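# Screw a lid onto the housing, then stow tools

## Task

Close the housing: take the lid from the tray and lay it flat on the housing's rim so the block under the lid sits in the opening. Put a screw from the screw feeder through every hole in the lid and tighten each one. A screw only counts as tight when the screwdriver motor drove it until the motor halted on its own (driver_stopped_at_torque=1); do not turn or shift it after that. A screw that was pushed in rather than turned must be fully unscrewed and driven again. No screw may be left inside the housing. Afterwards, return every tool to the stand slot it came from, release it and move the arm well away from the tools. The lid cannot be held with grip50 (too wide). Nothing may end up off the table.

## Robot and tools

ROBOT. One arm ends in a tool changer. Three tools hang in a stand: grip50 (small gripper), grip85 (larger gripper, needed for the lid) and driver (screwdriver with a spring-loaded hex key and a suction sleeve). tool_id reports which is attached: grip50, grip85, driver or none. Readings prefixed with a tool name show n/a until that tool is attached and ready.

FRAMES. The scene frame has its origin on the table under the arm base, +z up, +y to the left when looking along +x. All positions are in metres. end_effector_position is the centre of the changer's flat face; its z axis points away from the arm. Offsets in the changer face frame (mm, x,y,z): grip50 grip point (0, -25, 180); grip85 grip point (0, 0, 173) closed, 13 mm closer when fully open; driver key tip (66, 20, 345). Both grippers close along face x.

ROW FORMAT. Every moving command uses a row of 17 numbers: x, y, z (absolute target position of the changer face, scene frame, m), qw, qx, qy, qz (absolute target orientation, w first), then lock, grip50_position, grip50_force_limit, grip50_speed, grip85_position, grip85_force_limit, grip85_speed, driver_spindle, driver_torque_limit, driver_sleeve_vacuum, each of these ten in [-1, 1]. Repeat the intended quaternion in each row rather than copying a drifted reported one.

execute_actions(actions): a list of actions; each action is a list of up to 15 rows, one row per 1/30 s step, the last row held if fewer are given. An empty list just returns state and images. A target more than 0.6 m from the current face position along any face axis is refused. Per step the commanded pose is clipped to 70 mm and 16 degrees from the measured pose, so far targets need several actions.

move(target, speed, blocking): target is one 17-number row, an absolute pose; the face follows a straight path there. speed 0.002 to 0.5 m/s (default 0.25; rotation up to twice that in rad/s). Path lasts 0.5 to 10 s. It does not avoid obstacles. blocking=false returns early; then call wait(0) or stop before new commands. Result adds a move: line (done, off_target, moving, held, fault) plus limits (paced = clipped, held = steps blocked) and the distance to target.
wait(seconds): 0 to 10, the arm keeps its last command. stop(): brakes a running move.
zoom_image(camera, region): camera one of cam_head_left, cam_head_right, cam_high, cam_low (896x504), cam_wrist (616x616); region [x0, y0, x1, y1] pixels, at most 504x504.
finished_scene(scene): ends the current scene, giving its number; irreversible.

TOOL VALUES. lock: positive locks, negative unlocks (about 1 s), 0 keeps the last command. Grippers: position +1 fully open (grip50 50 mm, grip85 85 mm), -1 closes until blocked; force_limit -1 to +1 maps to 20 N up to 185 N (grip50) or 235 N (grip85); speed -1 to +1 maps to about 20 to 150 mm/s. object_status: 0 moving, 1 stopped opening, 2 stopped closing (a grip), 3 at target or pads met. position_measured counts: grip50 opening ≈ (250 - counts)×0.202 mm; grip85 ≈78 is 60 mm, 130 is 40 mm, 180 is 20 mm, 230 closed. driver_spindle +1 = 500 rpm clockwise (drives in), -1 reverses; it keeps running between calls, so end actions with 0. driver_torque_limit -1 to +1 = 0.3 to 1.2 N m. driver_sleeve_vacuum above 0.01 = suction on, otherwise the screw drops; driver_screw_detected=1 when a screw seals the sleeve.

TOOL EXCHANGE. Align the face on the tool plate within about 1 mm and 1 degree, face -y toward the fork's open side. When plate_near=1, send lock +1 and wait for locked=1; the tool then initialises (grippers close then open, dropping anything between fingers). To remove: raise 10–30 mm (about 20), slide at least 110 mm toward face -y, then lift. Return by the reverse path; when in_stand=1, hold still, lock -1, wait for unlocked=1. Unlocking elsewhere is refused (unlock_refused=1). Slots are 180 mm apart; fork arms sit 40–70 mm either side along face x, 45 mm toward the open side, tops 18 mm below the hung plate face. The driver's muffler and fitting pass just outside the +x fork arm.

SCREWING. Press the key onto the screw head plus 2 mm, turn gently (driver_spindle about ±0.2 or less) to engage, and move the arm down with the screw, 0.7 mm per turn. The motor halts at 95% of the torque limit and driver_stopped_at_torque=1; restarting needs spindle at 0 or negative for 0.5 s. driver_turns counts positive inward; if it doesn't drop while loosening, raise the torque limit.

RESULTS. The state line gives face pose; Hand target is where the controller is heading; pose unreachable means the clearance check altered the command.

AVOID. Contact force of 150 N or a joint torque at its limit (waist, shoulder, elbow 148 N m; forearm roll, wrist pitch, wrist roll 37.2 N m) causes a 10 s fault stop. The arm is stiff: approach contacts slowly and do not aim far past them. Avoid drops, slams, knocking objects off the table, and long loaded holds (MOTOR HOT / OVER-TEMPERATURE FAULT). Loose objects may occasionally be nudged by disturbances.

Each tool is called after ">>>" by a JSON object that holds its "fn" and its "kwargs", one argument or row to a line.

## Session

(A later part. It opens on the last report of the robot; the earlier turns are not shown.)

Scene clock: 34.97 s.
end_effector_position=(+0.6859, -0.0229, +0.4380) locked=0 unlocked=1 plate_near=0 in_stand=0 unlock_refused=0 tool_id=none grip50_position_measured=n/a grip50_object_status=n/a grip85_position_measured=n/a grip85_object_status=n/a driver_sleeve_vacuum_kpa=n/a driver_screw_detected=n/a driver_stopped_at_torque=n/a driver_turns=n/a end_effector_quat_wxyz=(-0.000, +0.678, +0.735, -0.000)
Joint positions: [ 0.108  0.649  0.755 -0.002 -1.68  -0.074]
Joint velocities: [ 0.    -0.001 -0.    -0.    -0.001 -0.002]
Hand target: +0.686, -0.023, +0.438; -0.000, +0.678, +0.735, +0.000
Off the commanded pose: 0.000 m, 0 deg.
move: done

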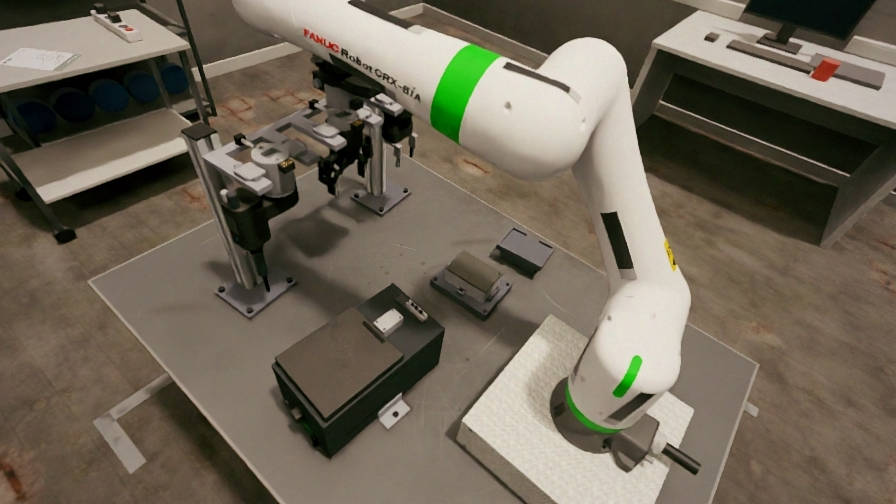

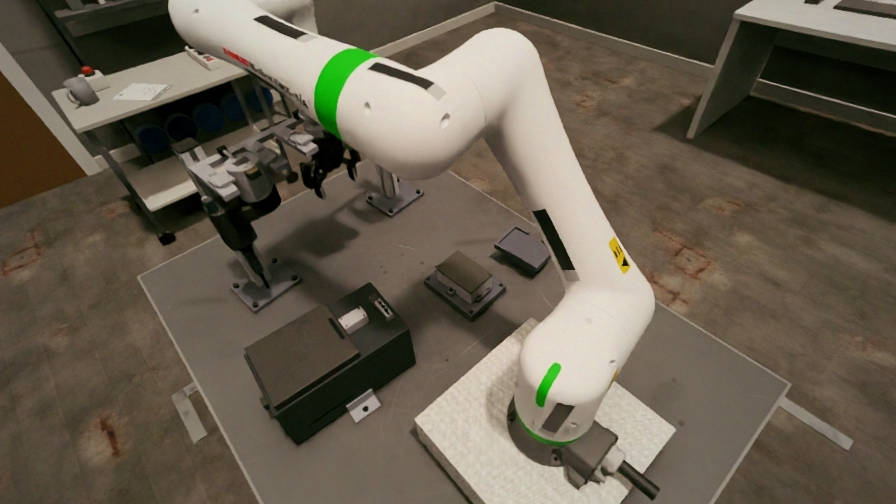

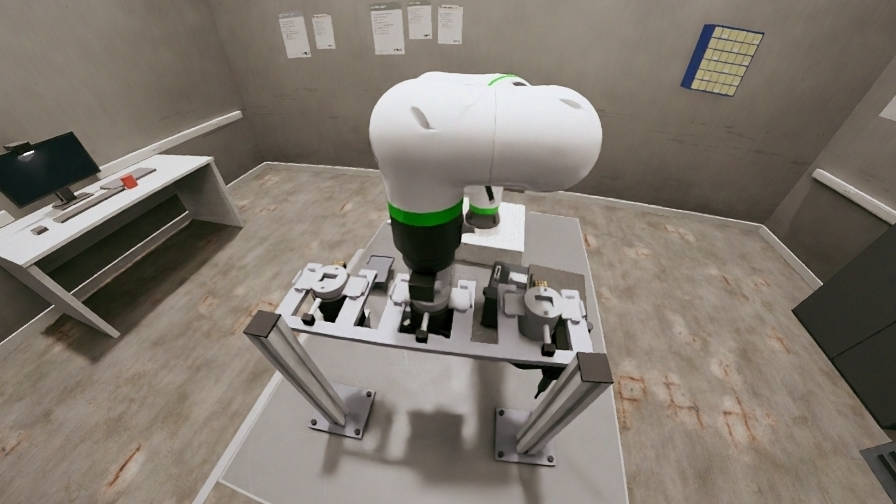

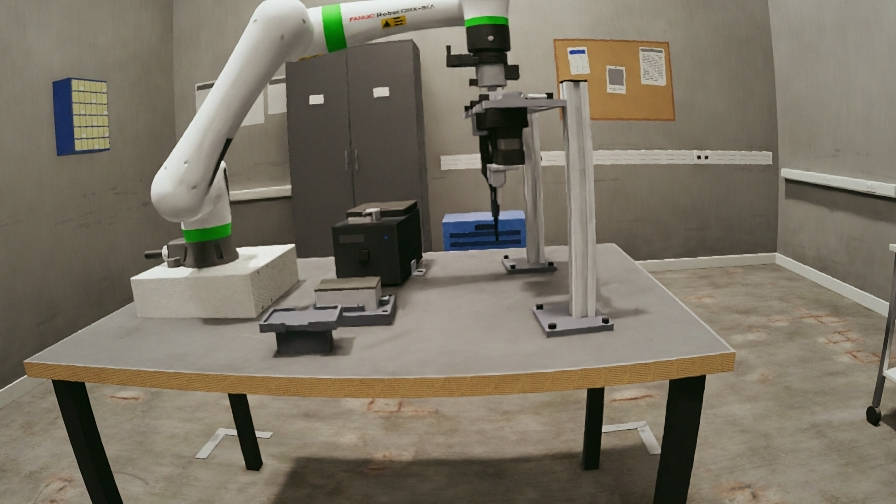

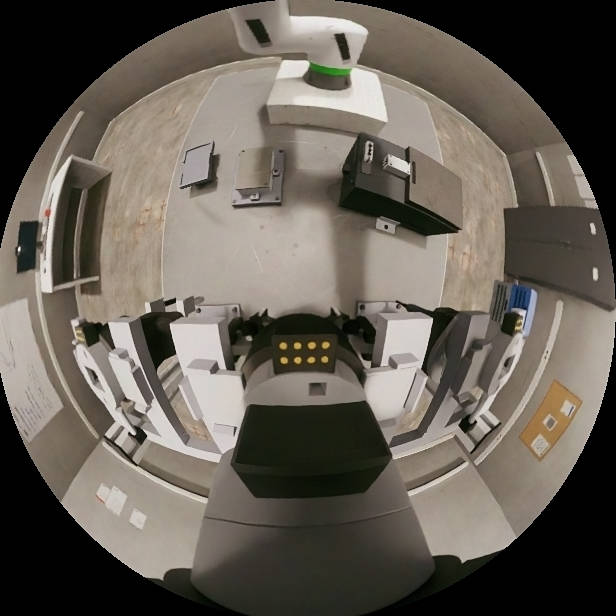

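>>> {"fn": "zoom_image", "kwargs": {
  "camera": "cam_wrist",
  "region": [250,320,360,410]
}}

>>> {"fn": "move", "kwargs": {
  "target": [0.6711,0.1565,0.438,0,0.6775,0.7355,0,0,1,0,0,1,0,0,0,0,0],
  "speed": 0.15
}}

>>> {"fn": "zoom_image", "kwargs": {
  "camera": "cam_wrist",
  "region": [250,320,360,410]
}}

Region (250, 320, 360, 410) of cam_wrist's 616x616 image, scaled by 4.582, with more detail than that image has; it fills the top 412 rows of this view, and the rest is white.

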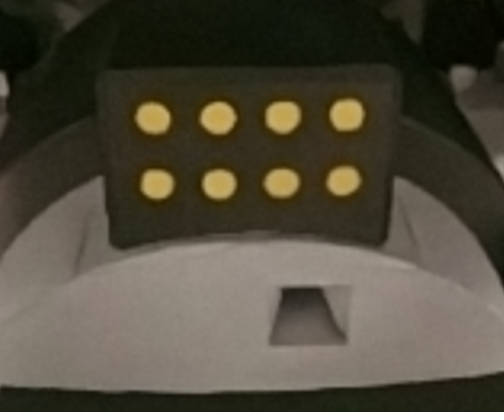

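Scene clock: 36.77 s.
end_effector_position=(+0.6707, +0.1566, +0.4380) locked=0 unlocked=1 plate_near=0 in_stand=0 unlock_refused=0 tool_id=none grip50_position_measured=n/a grip50_object_status=n/a grip85_position_measured=n/a grip85_object_status=n/a driver_sleeve_vacuum_kpa=n/a driver_screw_detected=n/a driver_stopped_at_torque=n/a driver_turns=n/a end_effector_quat_wxyz=(+0.000, +0.678, +0.735, +0.000)
Joint positions: [ 0.37   0.656  0.767 -0.002 -1.683 -0.336]
Joint velocities: [-0.001  0.     0.    -0.001 -0.001 -0.001]
Hand target: +0.671, +0.157, +0.438; +0.000, +0.678, +0.736, +0.000
Off the commanded pose: 0.000 m, 0 deg.
move: done

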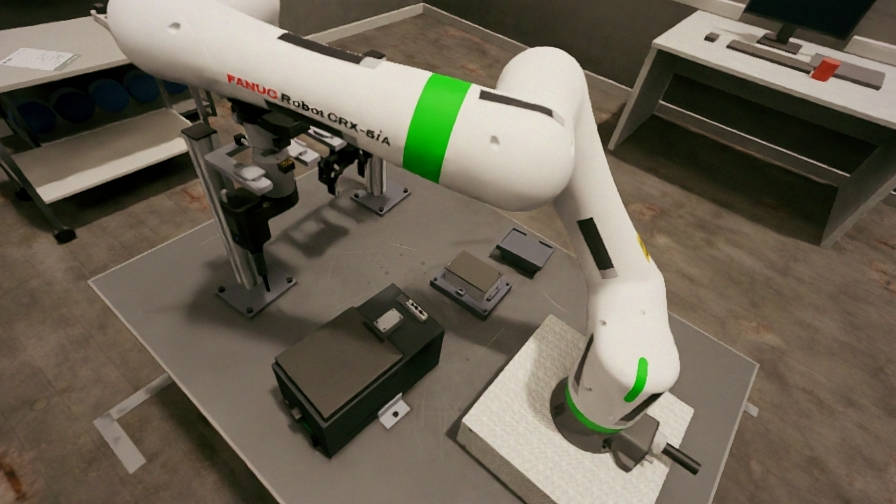

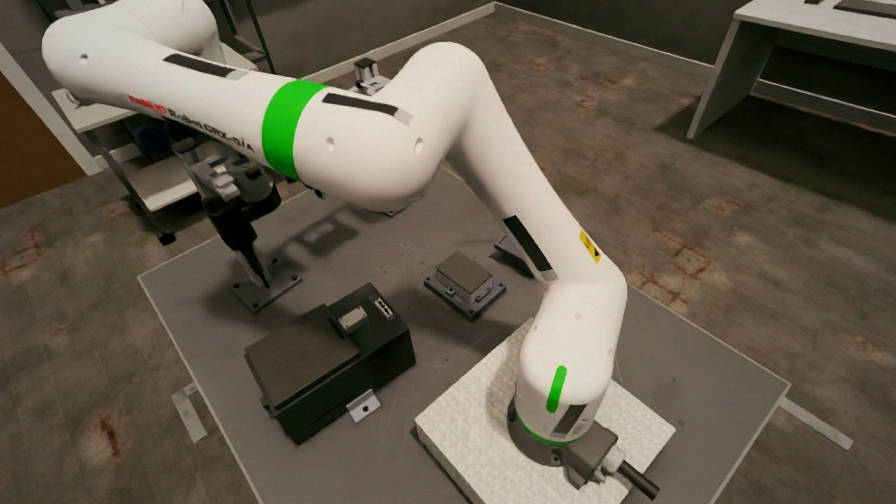

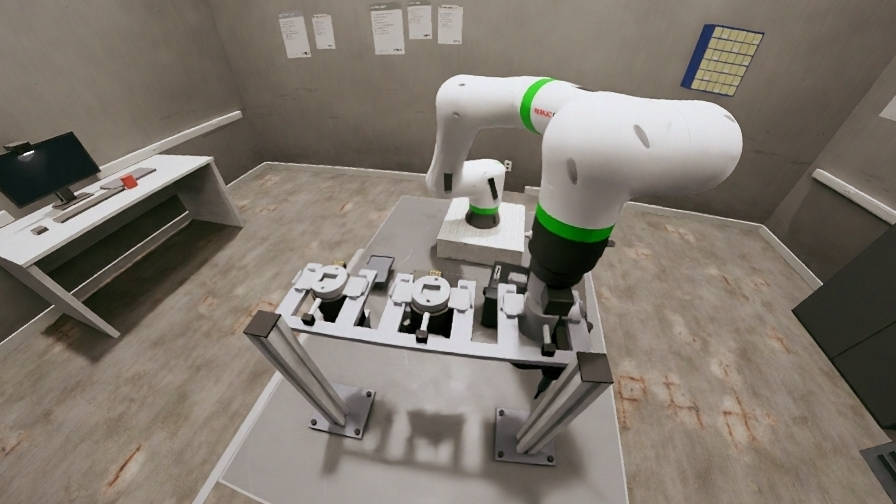

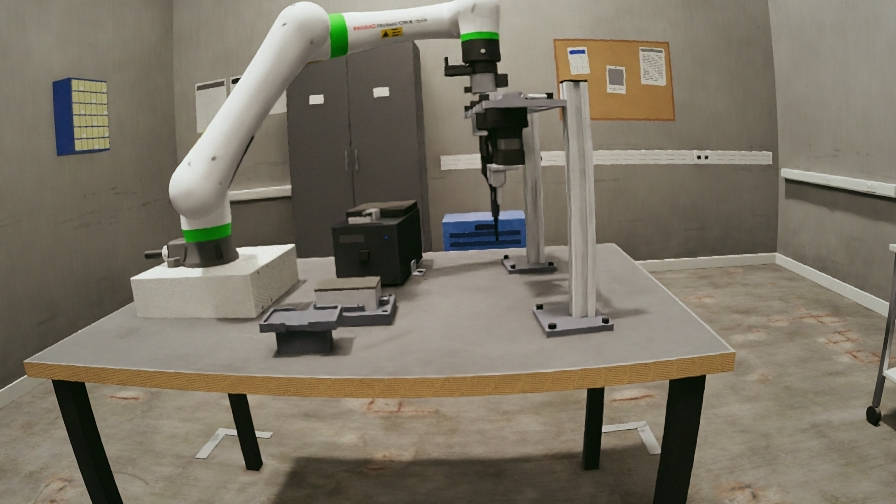

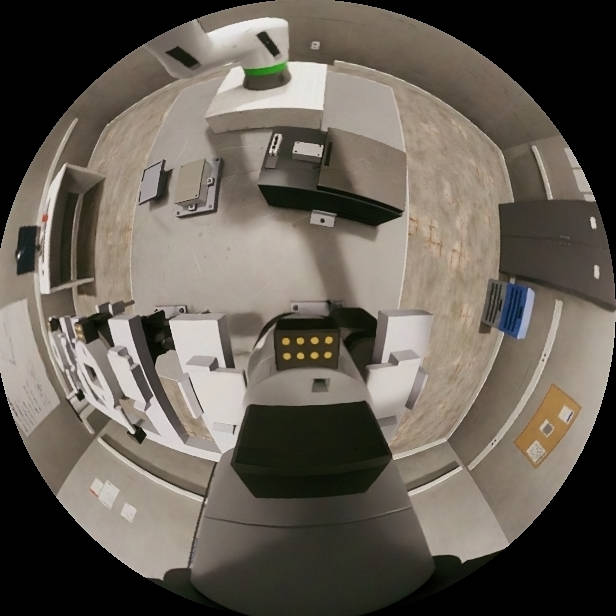

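Region (250, 320, 360, 410) of cam_wrist's 616x616 image, scaled by 4.582, with more detail than that image has; it fills the top 412 rows of this view, and the rest is white.

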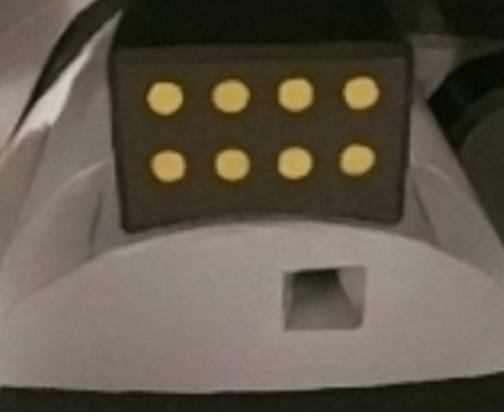

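>>> {"fn": "move", "kwargs": {
  "target": [0.6686,0.1579,0.42,0,0.6743,0.7385,0,0,1,0,0,1,0,0,0,0,0],
  "speed": 0.02
}}

>>> {"fn": "zoom_image", "kwargs": {
  "camera": "cam_wrist",
  "region": [210,320,410,480]
}}

Scene clock: 38.17 s.
end_effector_position=(+0.6686, +0.1579, +0.4200) locked=0 unlocked=1 plate_near=0 in_stand=0 unlock_refused=0 tool_id=none grip50_position_measured=n/a grip50_object_status=n/a grip85_position_measured=n/a grip85_object_status=n/a driver_sleeve_vacuum_kpa=n/a driver_screw_detected=n/a driver_stopped_at_torque=n/a driver_turns=n/a end_effector_quat_wxyz=(-0.000, +0.674, +0.739, +0.000)
Joint positions: [ 0.373  0.645  0.709 -0.003 -1.636 -0.329]
Joint velocities: [ 0.001  0.001 -0.001  0.001  0.001 -0.   ]
Hand target: +0.669, +0.158, +0.420; +0.000, +0.674, +0.739, -0.000
Off the commanded pose: 0.000 m, 0 deg.
move: done

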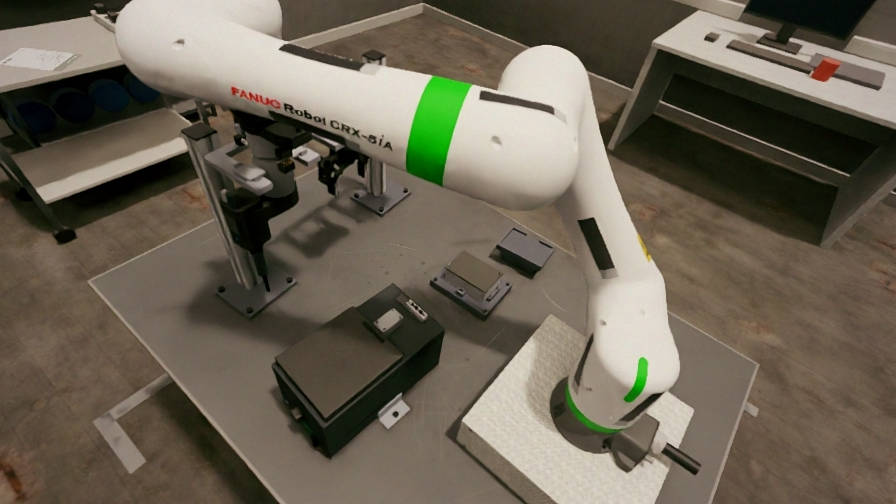

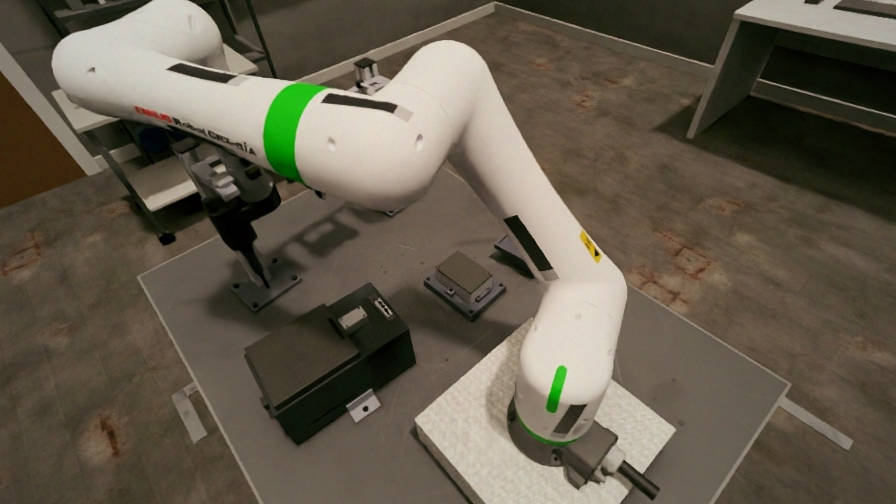

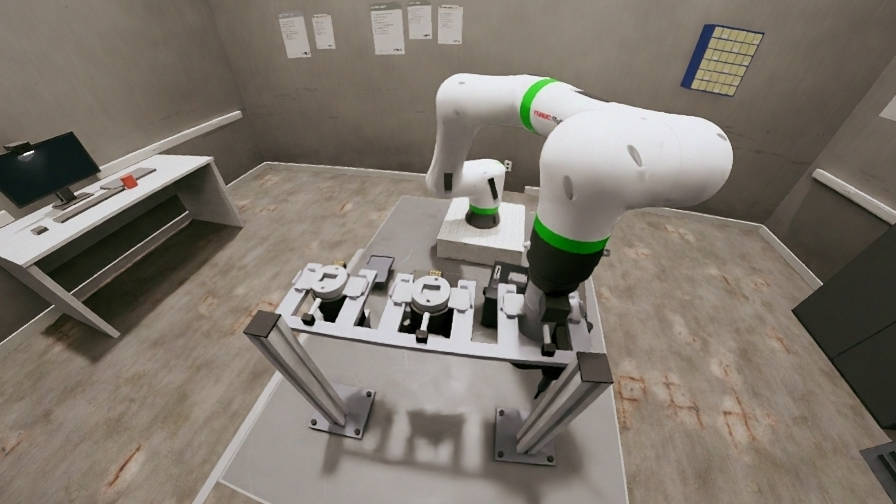

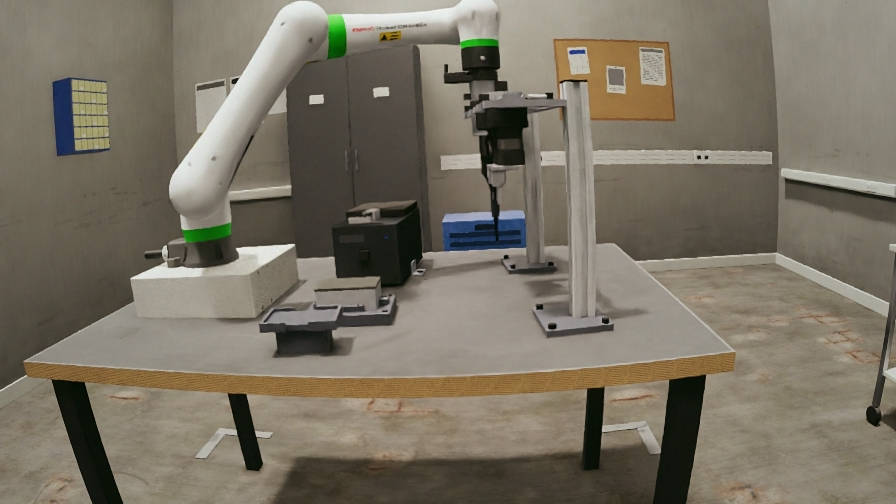

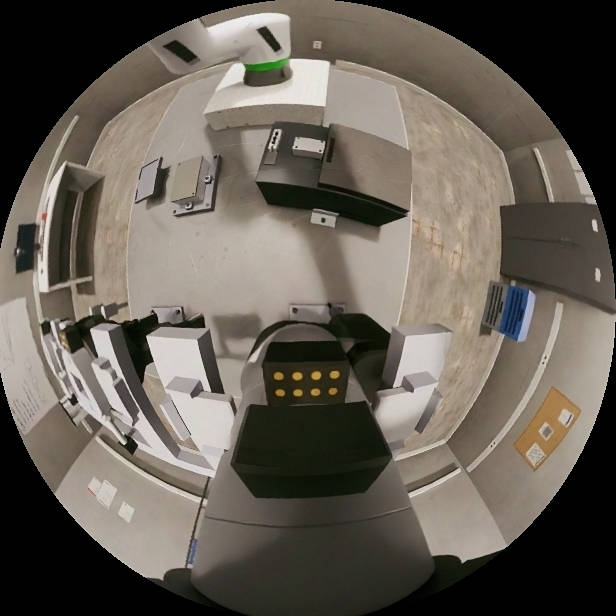

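Region (210, 320, 410, 480) of cam_wrist's 616x616 image, scaled by 2.520, with more detail than that image has; it fills the top 403 rows of this view, and the rest is white.

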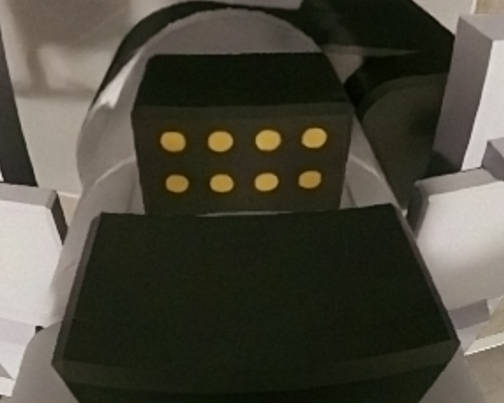

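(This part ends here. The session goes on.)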